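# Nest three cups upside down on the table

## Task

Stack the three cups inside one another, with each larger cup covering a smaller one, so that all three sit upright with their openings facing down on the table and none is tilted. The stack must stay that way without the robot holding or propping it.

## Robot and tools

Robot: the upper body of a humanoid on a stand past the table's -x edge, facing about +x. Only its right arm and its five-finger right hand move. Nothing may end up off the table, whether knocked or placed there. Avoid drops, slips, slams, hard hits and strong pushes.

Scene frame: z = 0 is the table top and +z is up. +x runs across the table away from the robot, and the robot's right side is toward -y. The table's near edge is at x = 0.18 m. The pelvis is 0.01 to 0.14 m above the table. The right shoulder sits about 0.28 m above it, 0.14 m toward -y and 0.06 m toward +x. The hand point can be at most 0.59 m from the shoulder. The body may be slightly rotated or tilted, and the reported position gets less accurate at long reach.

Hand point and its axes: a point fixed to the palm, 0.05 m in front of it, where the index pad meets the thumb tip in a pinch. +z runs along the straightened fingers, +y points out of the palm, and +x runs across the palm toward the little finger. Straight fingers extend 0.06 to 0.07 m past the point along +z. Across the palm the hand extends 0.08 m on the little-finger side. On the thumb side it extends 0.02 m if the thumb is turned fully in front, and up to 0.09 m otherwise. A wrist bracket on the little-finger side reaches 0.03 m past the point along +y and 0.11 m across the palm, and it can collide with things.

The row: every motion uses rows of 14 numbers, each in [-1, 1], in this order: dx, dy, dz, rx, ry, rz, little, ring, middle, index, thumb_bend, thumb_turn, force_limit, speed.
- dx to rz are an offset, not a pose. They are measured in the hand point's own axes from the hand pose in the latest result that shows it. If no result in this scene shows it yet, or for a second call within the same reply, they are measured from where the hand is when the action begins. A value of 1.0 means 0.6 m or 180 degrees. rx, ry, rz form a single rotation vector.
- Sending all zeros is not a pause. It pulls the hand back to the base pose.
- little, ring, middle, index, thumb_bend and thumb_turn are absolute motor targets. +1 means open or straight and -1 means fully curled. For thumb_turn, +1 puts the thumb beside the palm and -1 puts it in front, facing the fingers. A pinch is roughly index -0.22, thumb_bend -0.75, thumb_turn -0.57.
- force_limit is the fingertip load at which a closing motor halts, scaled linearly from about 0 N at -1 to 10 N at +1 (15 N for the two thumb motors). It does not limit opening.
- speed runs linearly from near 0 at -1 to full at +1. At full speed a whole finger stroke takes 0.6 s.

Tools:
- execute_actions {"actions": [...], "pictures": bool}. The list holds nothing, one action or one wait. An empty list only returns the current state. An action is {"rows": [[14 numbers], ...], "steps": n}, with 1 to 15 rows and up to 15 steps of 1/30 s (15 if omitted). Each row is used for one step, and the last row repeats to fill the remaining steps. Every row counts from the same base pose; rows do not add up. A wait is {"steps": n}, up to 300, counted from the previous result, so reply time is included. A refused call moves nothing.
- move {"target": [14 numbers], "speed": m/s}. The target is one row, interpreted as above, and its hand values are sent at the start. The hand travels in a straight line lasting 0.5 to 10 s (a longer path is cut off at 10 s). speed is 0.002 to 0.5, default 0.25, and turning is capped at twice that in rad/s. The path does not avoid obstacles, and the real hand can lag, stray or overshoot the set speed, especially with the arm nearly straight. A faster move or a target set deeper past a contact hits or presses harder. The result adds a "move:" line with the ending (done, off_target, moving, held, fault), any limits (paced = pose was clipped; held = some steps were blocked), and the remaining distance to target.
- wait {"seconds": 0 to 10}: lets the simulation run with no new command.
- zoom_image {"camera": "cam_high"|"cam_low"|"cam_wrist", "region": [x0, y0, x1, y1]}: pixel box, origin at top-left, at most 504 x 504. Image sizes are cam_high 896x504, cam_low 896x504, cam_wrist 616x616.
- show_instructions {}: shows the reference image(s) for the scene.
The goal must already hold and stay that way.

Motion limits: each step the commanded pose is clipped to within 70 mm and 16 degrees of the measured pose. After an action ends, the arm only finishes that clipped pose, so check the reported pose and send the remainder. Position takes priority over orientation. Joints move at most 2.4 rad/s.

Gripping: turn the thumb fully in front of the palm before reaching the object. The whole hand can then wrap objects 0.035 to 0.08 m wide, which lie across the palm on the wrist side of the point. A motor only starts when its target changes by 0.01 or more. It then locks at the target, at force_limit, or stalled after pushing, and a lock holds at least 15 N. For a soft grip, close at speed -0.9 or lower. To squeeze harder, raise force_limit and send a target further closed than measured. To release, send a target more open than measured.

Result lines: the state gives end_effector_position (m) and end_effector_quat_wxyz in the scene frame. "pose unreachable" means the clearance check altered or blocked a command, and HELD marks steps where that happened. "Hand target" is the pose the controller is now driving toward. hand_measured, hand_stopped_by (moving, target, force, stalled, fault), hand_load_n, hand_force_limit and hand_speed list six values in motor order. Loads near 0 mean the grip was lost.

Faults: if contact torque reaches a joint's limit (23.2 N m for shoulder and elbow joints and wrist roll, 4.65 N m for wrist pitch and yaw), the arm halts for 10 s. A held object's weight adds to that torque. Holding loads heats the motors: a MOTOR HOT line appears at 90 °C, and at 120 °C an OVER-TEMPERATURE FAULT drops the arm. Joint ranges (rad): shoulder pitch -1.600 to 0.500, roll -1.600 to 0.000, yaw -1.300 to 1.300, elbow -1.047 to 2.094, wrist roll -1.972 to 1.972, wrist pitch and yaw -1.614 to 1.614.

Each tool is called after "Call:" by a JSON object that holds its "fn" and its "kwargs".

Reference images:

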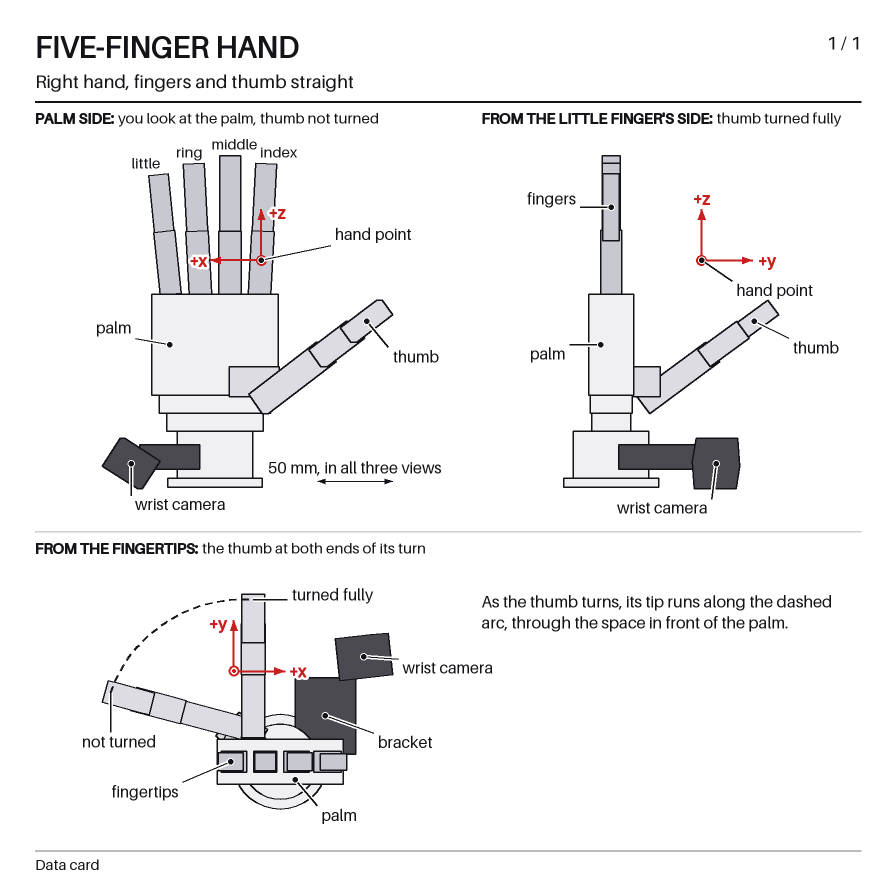

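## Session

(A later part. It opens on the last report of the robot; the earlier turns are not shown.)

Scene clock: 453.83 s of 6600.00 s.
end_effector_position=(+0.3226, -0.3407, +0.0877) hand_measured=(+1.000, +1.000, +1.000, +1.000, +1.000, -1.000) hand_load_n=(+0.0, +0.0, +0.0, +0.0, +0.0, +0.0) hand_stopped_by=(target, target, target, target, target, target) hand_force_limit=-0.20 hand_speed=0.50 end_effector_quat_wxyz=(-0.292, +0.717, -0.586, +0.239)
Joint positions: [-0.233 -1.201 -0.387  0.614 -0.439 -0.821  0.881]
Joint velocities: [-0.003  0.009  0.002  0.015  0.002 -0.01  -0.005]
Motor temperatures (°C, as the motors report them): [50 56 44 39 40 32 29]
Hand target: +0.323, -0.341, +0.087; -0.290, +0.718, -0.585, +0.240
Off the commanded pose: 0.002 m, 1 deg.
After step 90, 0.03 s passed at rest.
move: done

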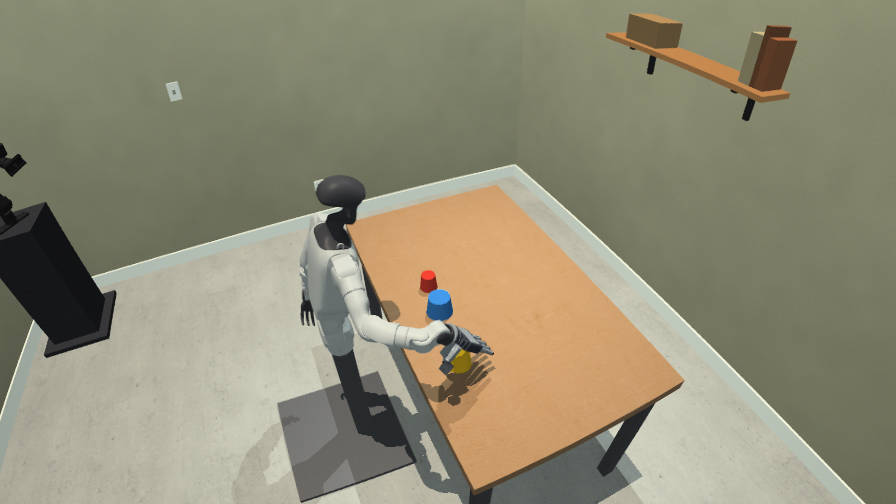

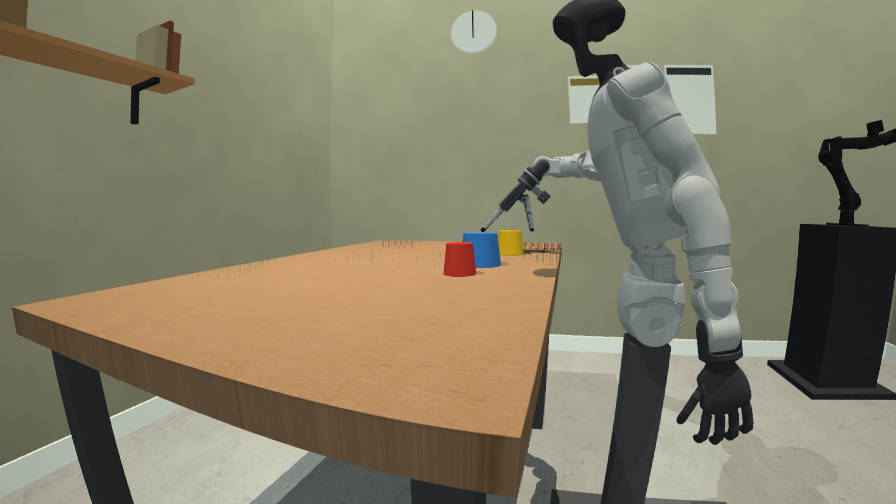

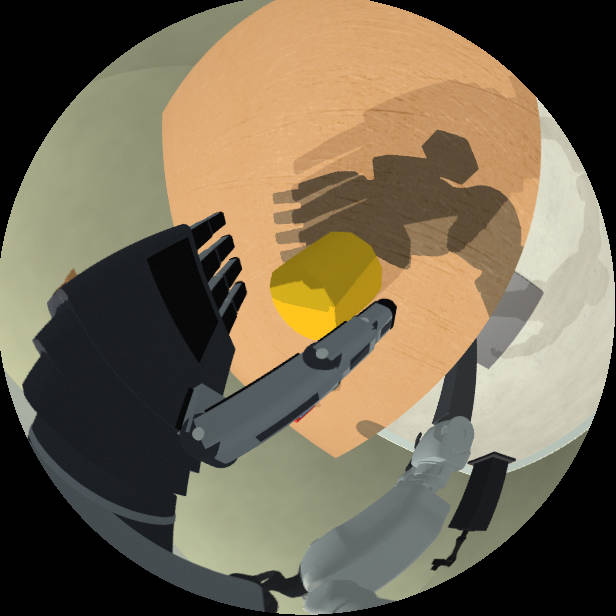

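Call:
{"fn": "move", "kwargs": {"target": [0,0.047,0.047,0,0,0,1,1,1,1,1,-1,-0.2,0.5], "speed": 0.05}}

Call:
{"fn": "zoom_image", "kwargs": {"camera": "cam_high", "region": [400,290,520,390]}}

Call:
{"fn": "zoom_image", "kwargs": {"camera": "cam_low", "region": [440,160,580,280]}}

Scene clock: 458.73 s of 6600.00 s.
end_effector_position=(+0.3232, -0.3420, +0.0487) hand_measured=(+1.000, +1.000, +1.000, +1.000, +1.000, -1.000) hand_load_n=(+0.0, +0.0, +0.0, +0.0, +0.0, +0.0) hand_stopped_by=(target, target, target, target, target, target) hand_force_limit=-0.20 hand_speed=0.50 end_effector_quat_wxyz=(-0.293, +0.714, -0.588, +0.241)
Joint positions: [-0.279 -1.137 -0.297  0.736 -0.609 -0.872  0.676]
Joint velocities: [-0.009 -0.006  0.008  0.018  0.003 -0.004 -0.008]
Motor temperatures (°C, as the motors report them): [49 58 44 39 40 32 29]
Hand target: +0.323, -0.342, +0.048; -0.292, +0.715, -0.588, +0.241
Off the commanded pose: 0.002 m, 1 deg.
After step 90, 0.80 s passed at rest.
move: done

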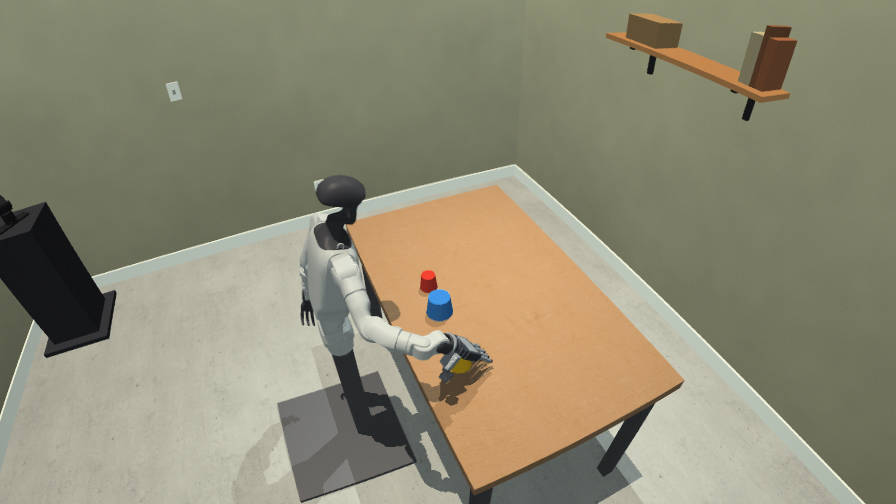

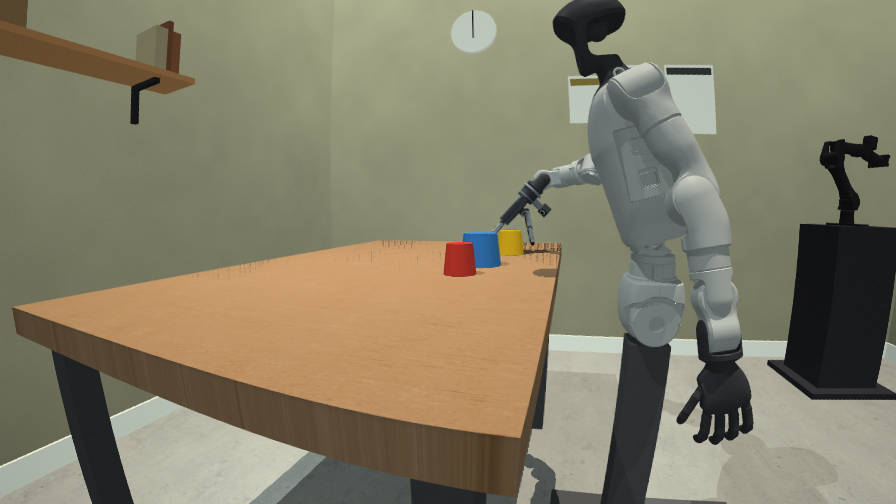

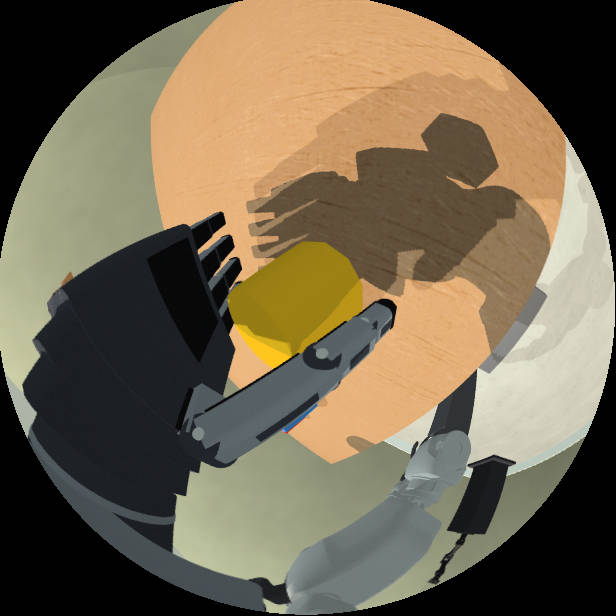

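Region (400, 290, 520, 390) of cam_high's 896x504 image, scaled by 4.200, with more detail than that image has.

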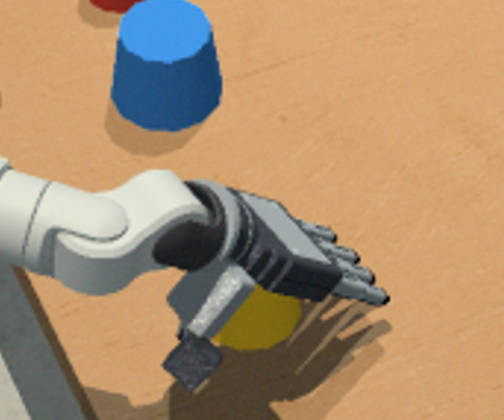

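Region (440, 160, 580, 280) of cam_low's 896x504 image, scaled by 3.600, with more detail than that image has; it fills the top 432 rows of this view, and the rest is white.

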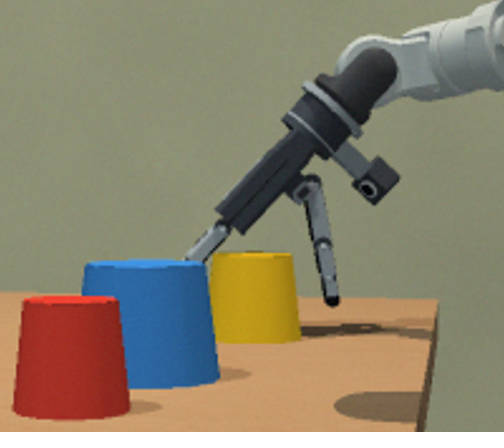

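Call:
{"fn": "move", "kwargs": {"target": [0,0,0,0,0,0,1,-0.5,-0.5,-0.5,-0.2,-1,-0.1,-0.8]}}

Call:
{"fn": "zoom_image", "kwargs": {"camera": "cam_low", "region": [440,160,580,280]}}

Scene clock: 466.77 s of 6600.00 s.
end_effector_position=(+0.3236, -0.3427, +0.0495) hand_measured=(+1.000, -0.500, +0.326, +0.358, +0.586, -1.000) hand_load_n=(+0.0, +0.0, +3.0, +2.5, +5.5, +0.5) hand_stopped_by=(target, target, force, force, force, target) hand_force_limit=-0.10 hand_speed=-0.80 end_effector_quat_wxyz=(-0.293, +0.714, -0.588, +0.243)
Joint positions: [-0.279 -1.139 -0.298  0.737 -0.609 -0.873  0.675]
Joint velocities: [-0.005  0.    -0.008 -0.011  0.008  0.     0.   ]
Motor temperatures (°C, as the motors report them): [48 59 44 39 40 32 29]
Hand target: +0.323, -0.342, +0.049; -0.293, +0.714, -0.588, +0.241
Off the commanded pose: 0.001 m, 0 deg.
After step 90, 0.27 s passed at rest.
move: done

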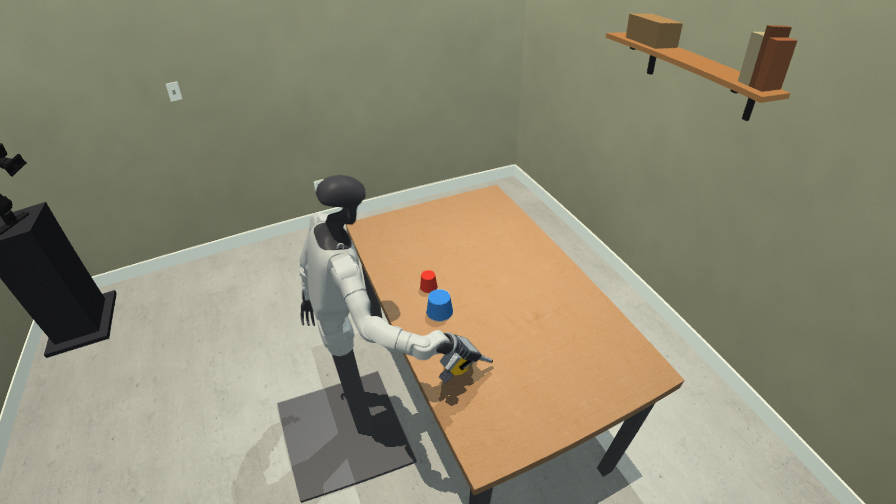

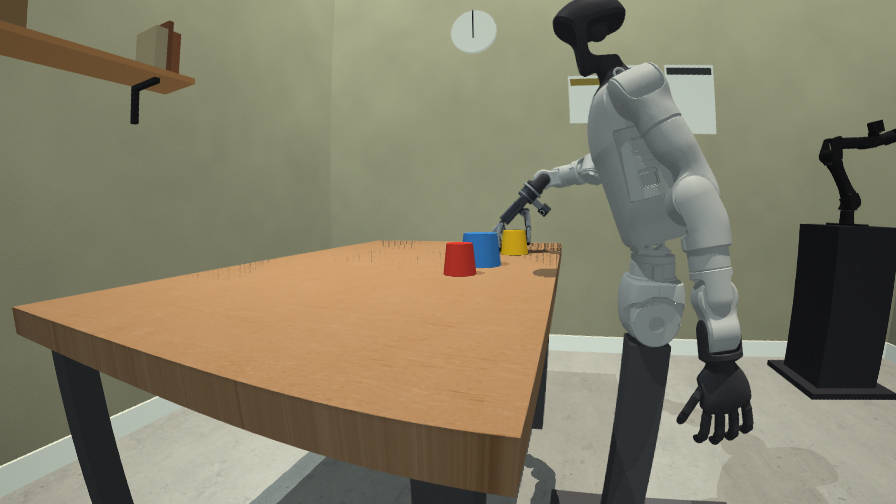

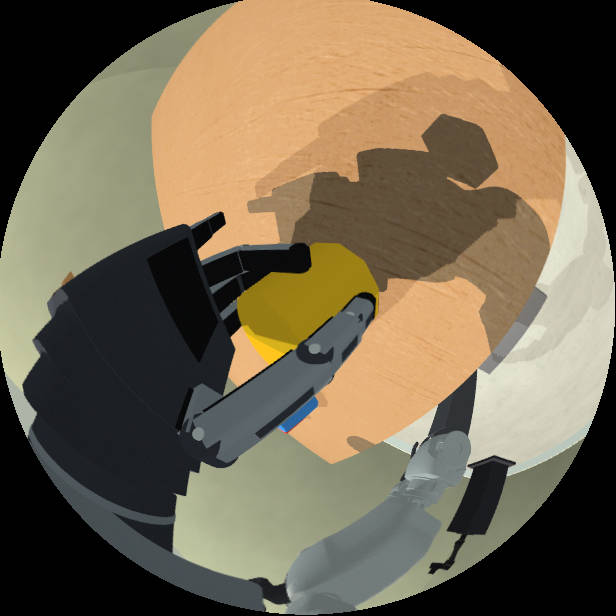

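Region (440, 160, 580, 280) of cam_low's 896x504 image, scaled by 3.600, with more detail than that image has; it fills the top 432 rows of this view, and the rest is white.

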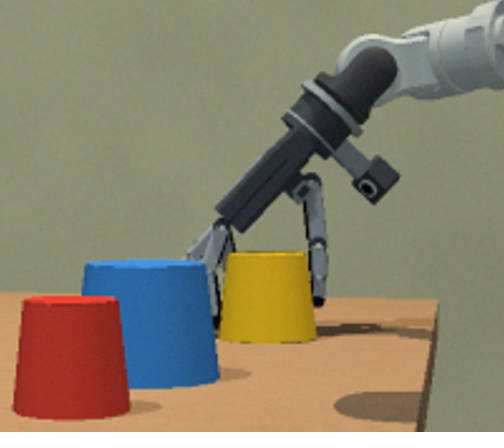

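Call:
{"fn": "move", "kwargs": {"target": [0,0,0,0,0,0,1,-0.5,-0.55,-0.55,-0.25,-1,0.2,-0.9]}}

Call:
{"fn": "move", "kwargs": {"target": [0,-0.118,-0.118,0,0,0,1,-0.5,-0.55,-0.55,-0.25,-1,0.2,-0.9], "speed": 0.08}}

Call:
{"fn": "zoom_image", "kwargs": {"camera": "cam_low", "region": [440,160,580,280]}}

Scene clock: 472.13 s of 6600.00 s.
end_effector_position=(+0.3241, -0.3432, +0.0504) hand_measured=(+1.000, -0.500, +0.300, +0.338, +0.590, -1.000) hand_load_n=(+0.0, +0.0, +5.0, +5.0, +10.0, +0.5) hand_stopped_by=(target, target, force, force, force, target) hand_force_limit=0.20 hand_speed=-0.90 end_effector_quat_wxyz=(-0.293, +0.714, -0.588, +0.244)
Joint positions: [-0.28  -1.141 -0.299  0.737 -0.609 -0.873  0.675]
Joint velocities: [ 0.012 -0.003  0.017  0.002 -0.002  0.     0.   ]
Motor temperatures (°C, as the motors report them): [47 60 44 39 40 32 29]
Hand target: +0.324, -0.343, +0.050; -0.293, +0.714, -0.588, +0.243
Off the commanded pose: 0.001 m, 0 deg.
After step 90, 1.67 s passed at rest.
move: done

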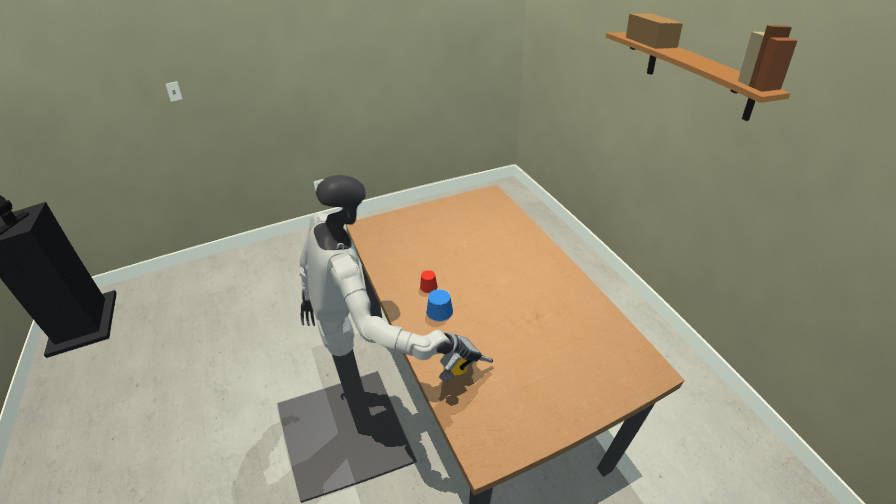

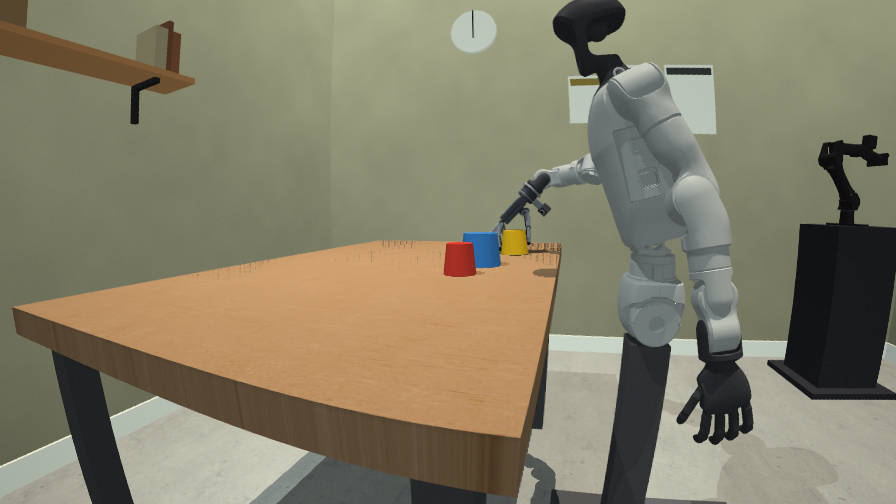

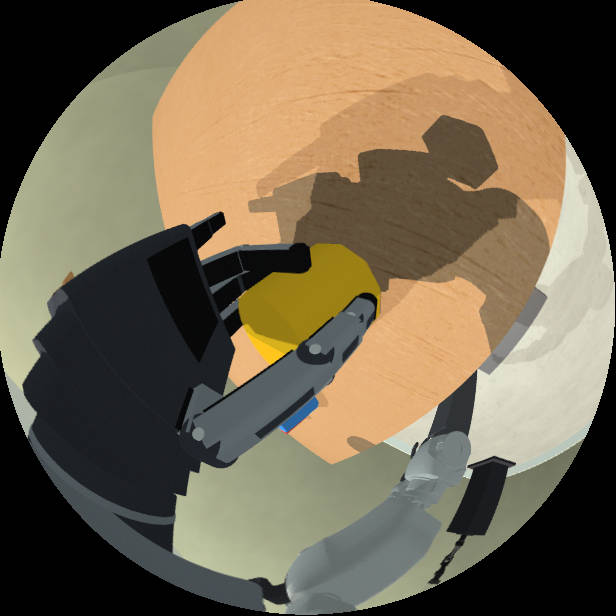

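Scene clock: 473.73 s of 6600.00 s.
end_effector_position=(+0.3224, -0.3409, +0.1491) hand_measured=(+1.000, -0.500, +0.300, +0.338, +0.590, -1.000) hand_load_n=(+0.0, +0.0, +2.0, +5.5, +7.5, +0.0) hand_stopped_by=(target, target, force, force, force, target) hand_force_limit=0.20 hand_speed=-0.90 end_effector_quat_wxyz=(-0.291, +0.718, -0.585, +0.241)
Joint positions: [-0.227 -1.339 -0.473  0.543 -0.214 -0.749  1.115]
Joint velocities: [ 0.003  0.    -0.005  0.    -0.006  0.     0.002]
Motor temperatures (°C, as the motors report them): [47 60 44 39 40 32 29]
Hand target: +0.323, -0.340, +0.150; -0.293, +0.717, -0.585, +0.241
Off the commanded pose: 0.003 m, 1 deg.
move: done

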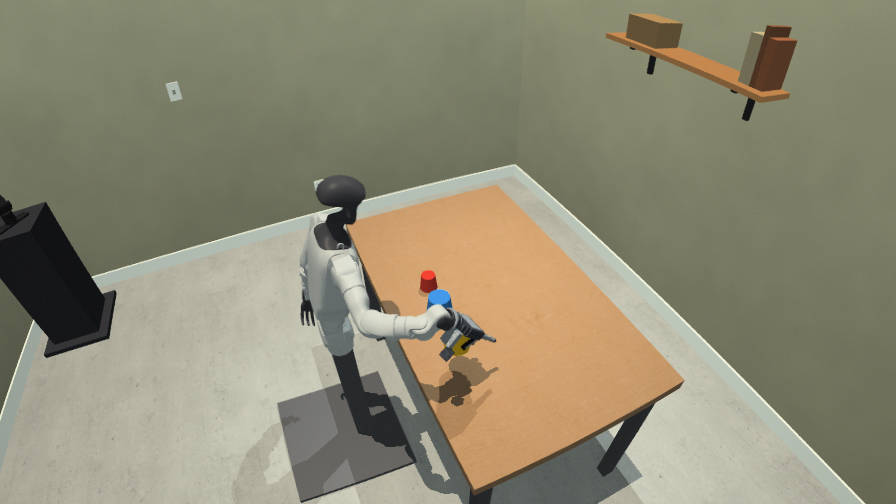

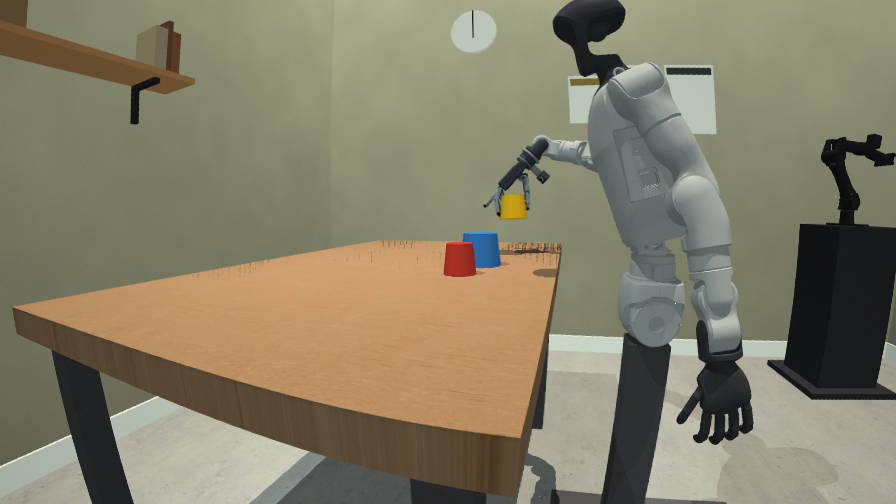

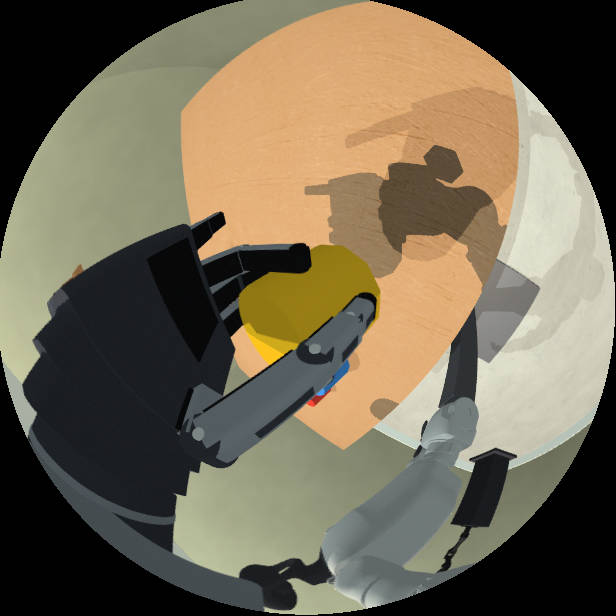

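Region (440, 160, 580, 280) of cam_low's 896x504 image, scaled by 3.600, with more detail than that image has; it fills the top 432 rows of this view, and the rest is white.

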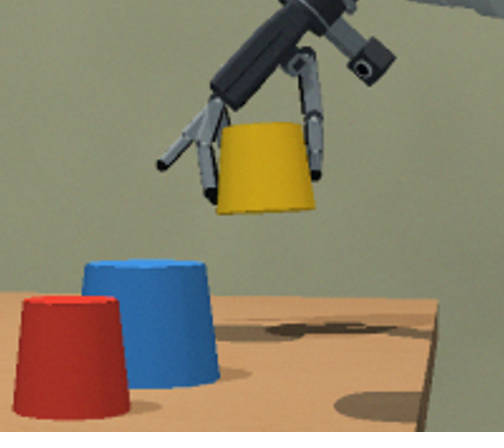

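Call:
{"fn": "move", "kwargs": {"target": [-0.532,-0.108,0.108,0,-0.157,-0.157,1,-0.5,-0.55,-0.55,-0.25,-1,0.2,-0.9], "speed": 0.12}}

Call:
{"fn": "zoom_image", "kwargs": {"camera": "cam_low", "region": [400,150,560,290]}}

Call:
{"fn": "zoom_image", "kwargs": {"camera": "cam_high", "region": [370,220,510,340]}}

Scene clock: 480.77 s of 6600.00 s.
end_effector_position=(+0.3477, -0.0171, +0.1417) hand_measured=(+1.000, -0.500, +0.300, +0.338, +0.590, -1.000) hand_load_n=(+0.0, +0.0, +2.0, +5.5, +7.5, +0.0) hand_stopped_by=(target, target, force, force, force, target) hand_force_limit=0.20 hand_speed=-0.90 end_effector_quat_wxyz=(-0.351, +0.875, -0.314, +0.116)
Joint positions: [-1.08  -0.78   0.497 -0.212 -0.405  0.024  1.262]
Joint velocities: [ 0.017 -0.002  0.008 -0.008 -0.012  0.     0.   ]
Motor temperatures (°C, as the motors report them): [48 60 44 39 40 32 29]
Hand target: +0.349, -0.018, +0.141; -0.348, +0.875, -0.315, +0.119
Off the commanded pose: 0.009 m, 1 deg.
After step 90, 0.80 s passed at rest.
move: off_target

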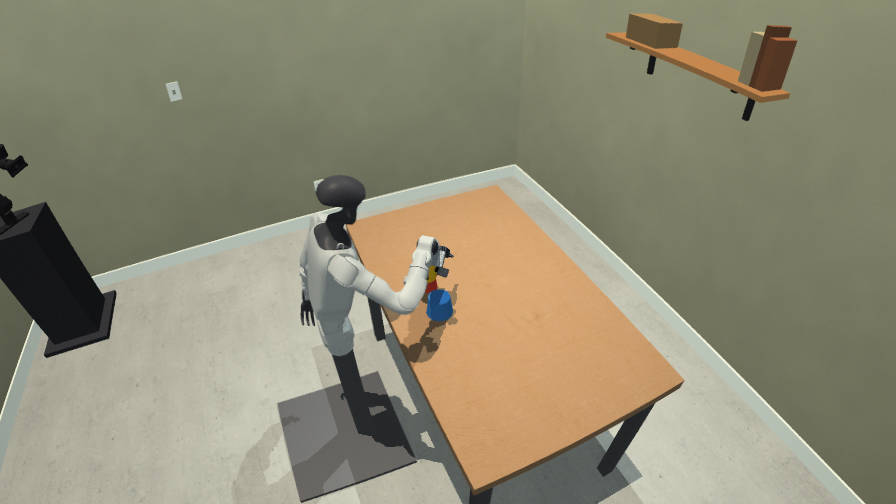

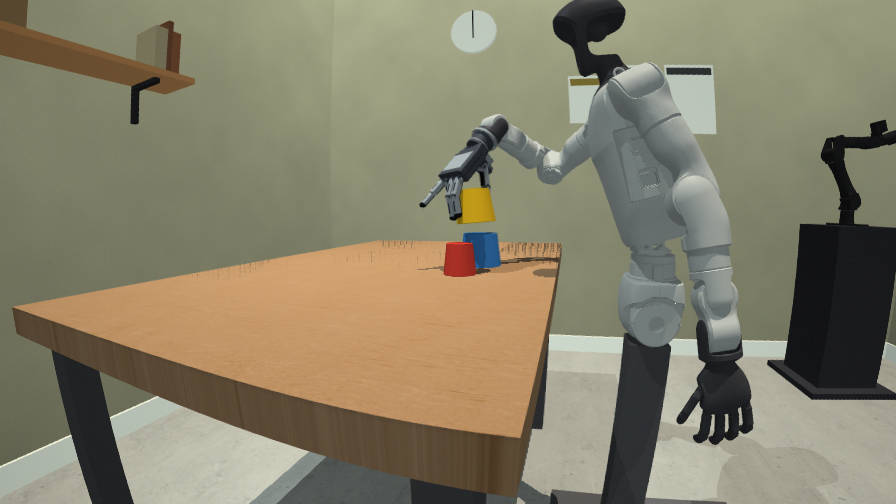

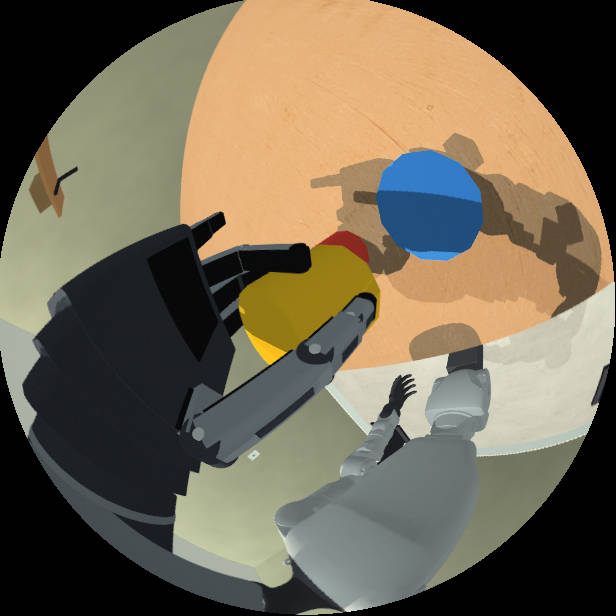

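Region (400, 150, 560, 290) of cam_low's 896x504 image, scaled by 3.150, with more detail than that image has; it fills the top 441 rows of this view, and the rest is white.

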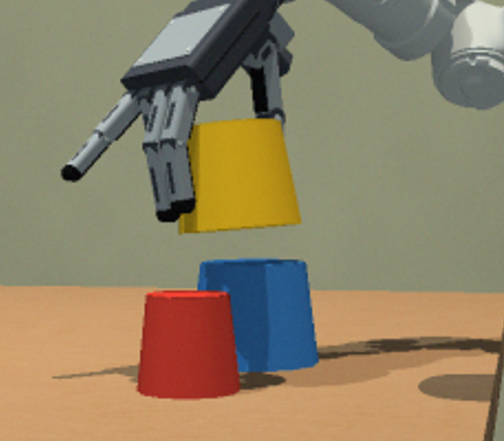

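Region (370, 220, 510, 340) of cam_high's 896x504 image, scaled by 3.600, with more detail than that image has; it fills the top 432 rows of this view, and the rest is white.

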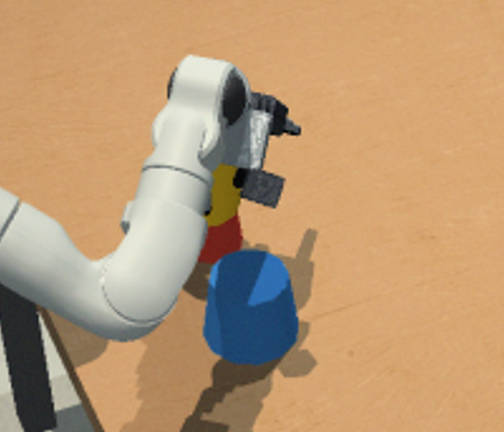

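Call:
{"fn": "move", "kwargs": {"target": [-0.005,-0.013,0.058,0.01,0,0,1,-0.5,-0.55,-0.55,-0.25,-1,0.2,-0.9], "speed": 0.05}}

Call:
{"fn": "zoom_image", "kwargs": {"camera": "cam_low", "region": [400,150,560,290]}}

Call:
{"fn": "zoom_image", "kwargs": {"camera": "cam_high", "region": [390,240,470,310]}}

Scene clock: 494.80 s of 6600.00 s.
end_effector_position=(+0.3641, +0.0078, +0.1227) hand_measured=(+1.000, -0.500, +0.300, +0.338, +0.590, -1.000) hand_load_n=(+0.0, +0.0, +2.0, +5.5, +7.5, +0.0) hand_stopped_by=(target, target, force, force, force, target) hand_force_limit=0.20 hand_speed=-0.90 end_effector_quat_wxyz=(-0.365, +0.868, -0.315, +0.118)
Joint positions: [-1.105 -0.676  0.58  -0.08  -0.486  0.004  1.15 ]
Joint velocities: [-0.006  0.     0.     0.005 -0.002  0.    -0.005]
Motor temperatures (°C, as the motors report them): [52 54 45 39 40 32 29]
Hand target: +0.365, +0.008, +0.123; -0.365, +0.868, -0.313, +0.121
Off the commanded pose: 0.001 m, 0 deg.
After step 90, 10.03 s passed at rest.
move: done

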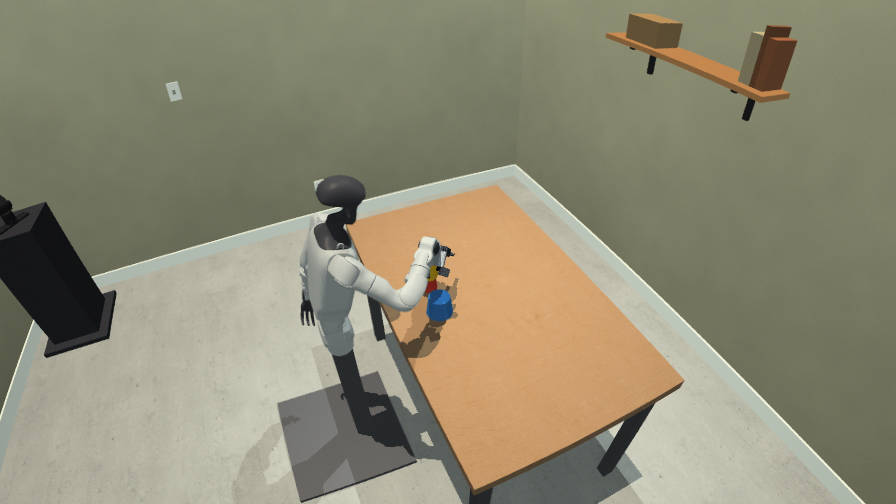

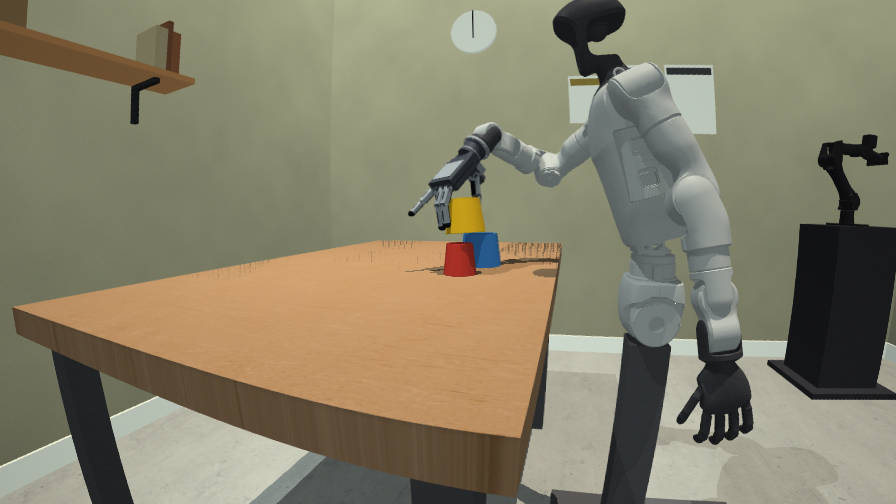

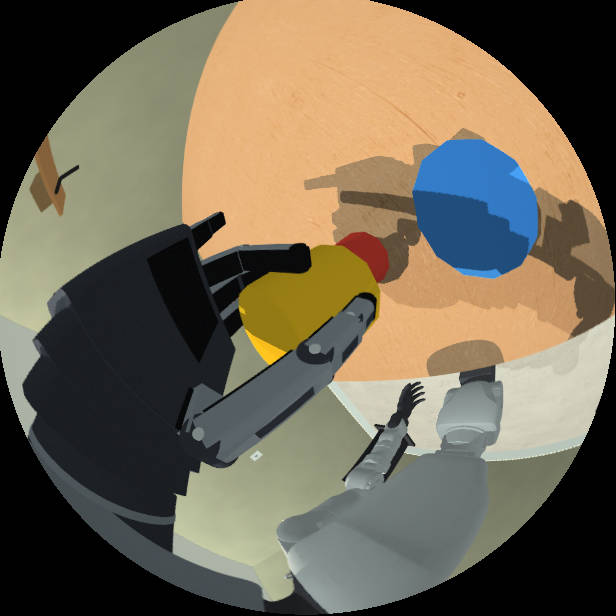

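Region (400, 150, 560, 290) of cam_low's 896x504 image, scaled by 3.150, with more detail than that image has; it fills the top 441 rows of this view, and the rest is white.

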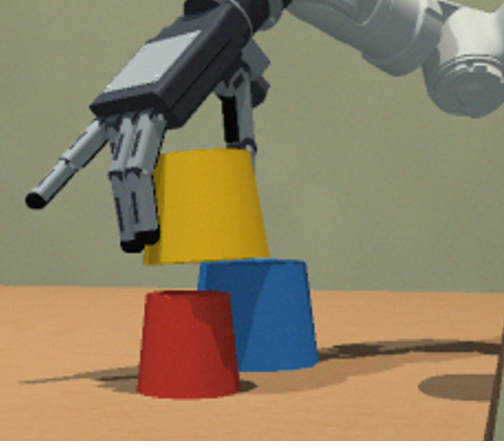

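Region (390, 240, 470, 310) of cam_high's 896x504 image, scaled by 6.300, with more detail than that image has; it fills the top 441 rows of this view, and the rest is white.

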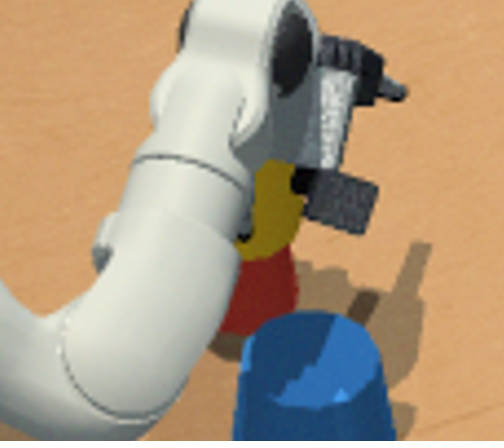

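Call:
{"fn": "move", "kwargs": {"target": [0.0145,0.0057,0.022,0,0,0,1,-0.5,-0.55,-0.55,-0.25,-1,0.2,-0.9], "speed": 0.03}}

Call:
{"fn": "zoom_image", "kwargs": {"camera": "cam_low", "region": [400,150,560,290]}}

Call:
{"fn": "zoom_image", "kwargs": {"camera": "cam_high", "region": [390,240,470,310]}}

Scene clock: 506.33 s of 6600.00 s.
end_effector_position=(+0.3750, +0.0074, +0.1116) hand_measured=(+1.000, -0.500, +0.300, +0.338, +0.590, -1.000) hand_load_n=(+0.0, +0.0, +2.0, +5.5, +7.5, +0.0) hand_stopped_by=(target, target, force, force, force, target) hand_force_limit=0.20 hand_speed=-0.90 end_effector_quat_wxyz=(-0.367, +0.867, -0.318, +0.117)
Joint positions: [-1.116 -0.659  0.603  0.031 -0.493 -0.064  1.089]
Joint velocities: [ 0.     0.    -0.005  0.     0.     0.    -0.006]
Motor temperatures (°C, as the motors report them): [55 52 45 39 40 32 29]
Hand target: +0.376, +0.008, +0.112; -0.366, +0.867, -0.316, +0.119
Off the commanded pose: 0.001 m, 0 deg.
After step 90, 7.73 s passed at rest.
move: done

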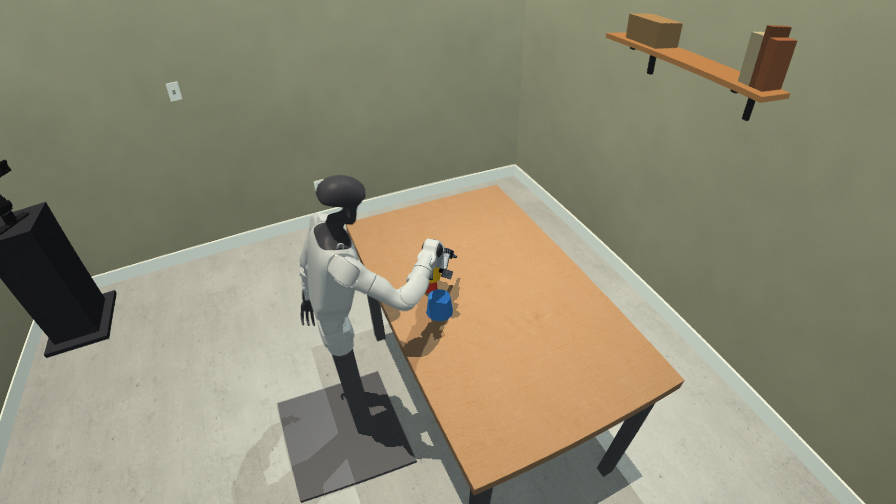

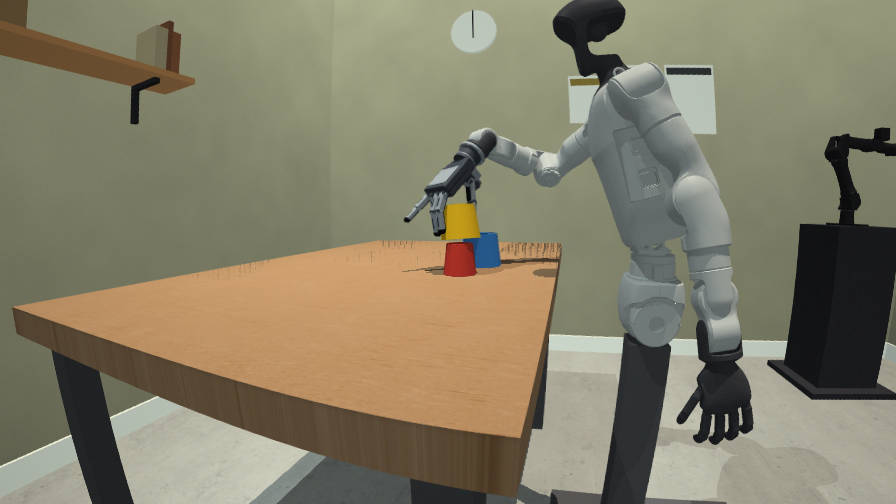

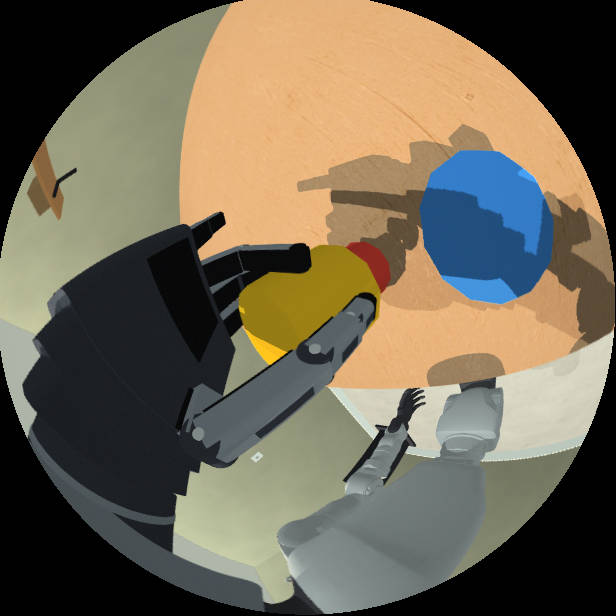

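Region (400, 150, 560, 290) of cam_low's 896x504 image, scaled by 3.150, with more detail than that image has; it fills the top 441 rows of this view, and the rest is white.

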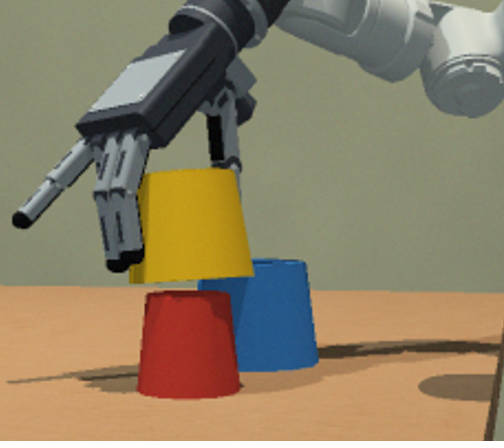

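Region (390, 240, 470, 310) of cam_high's 896x504 image, scaled by 6.300, with more detail than that image has; it fills the top 441 rows of this view, and the rest is white.

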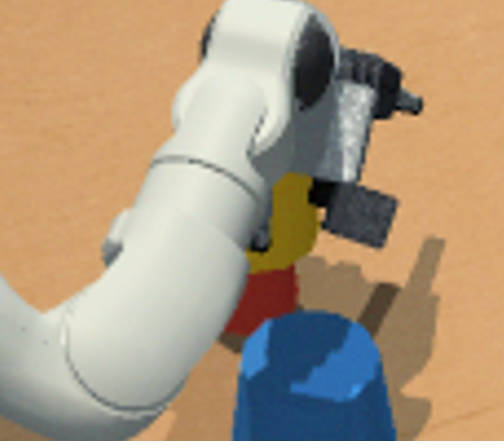

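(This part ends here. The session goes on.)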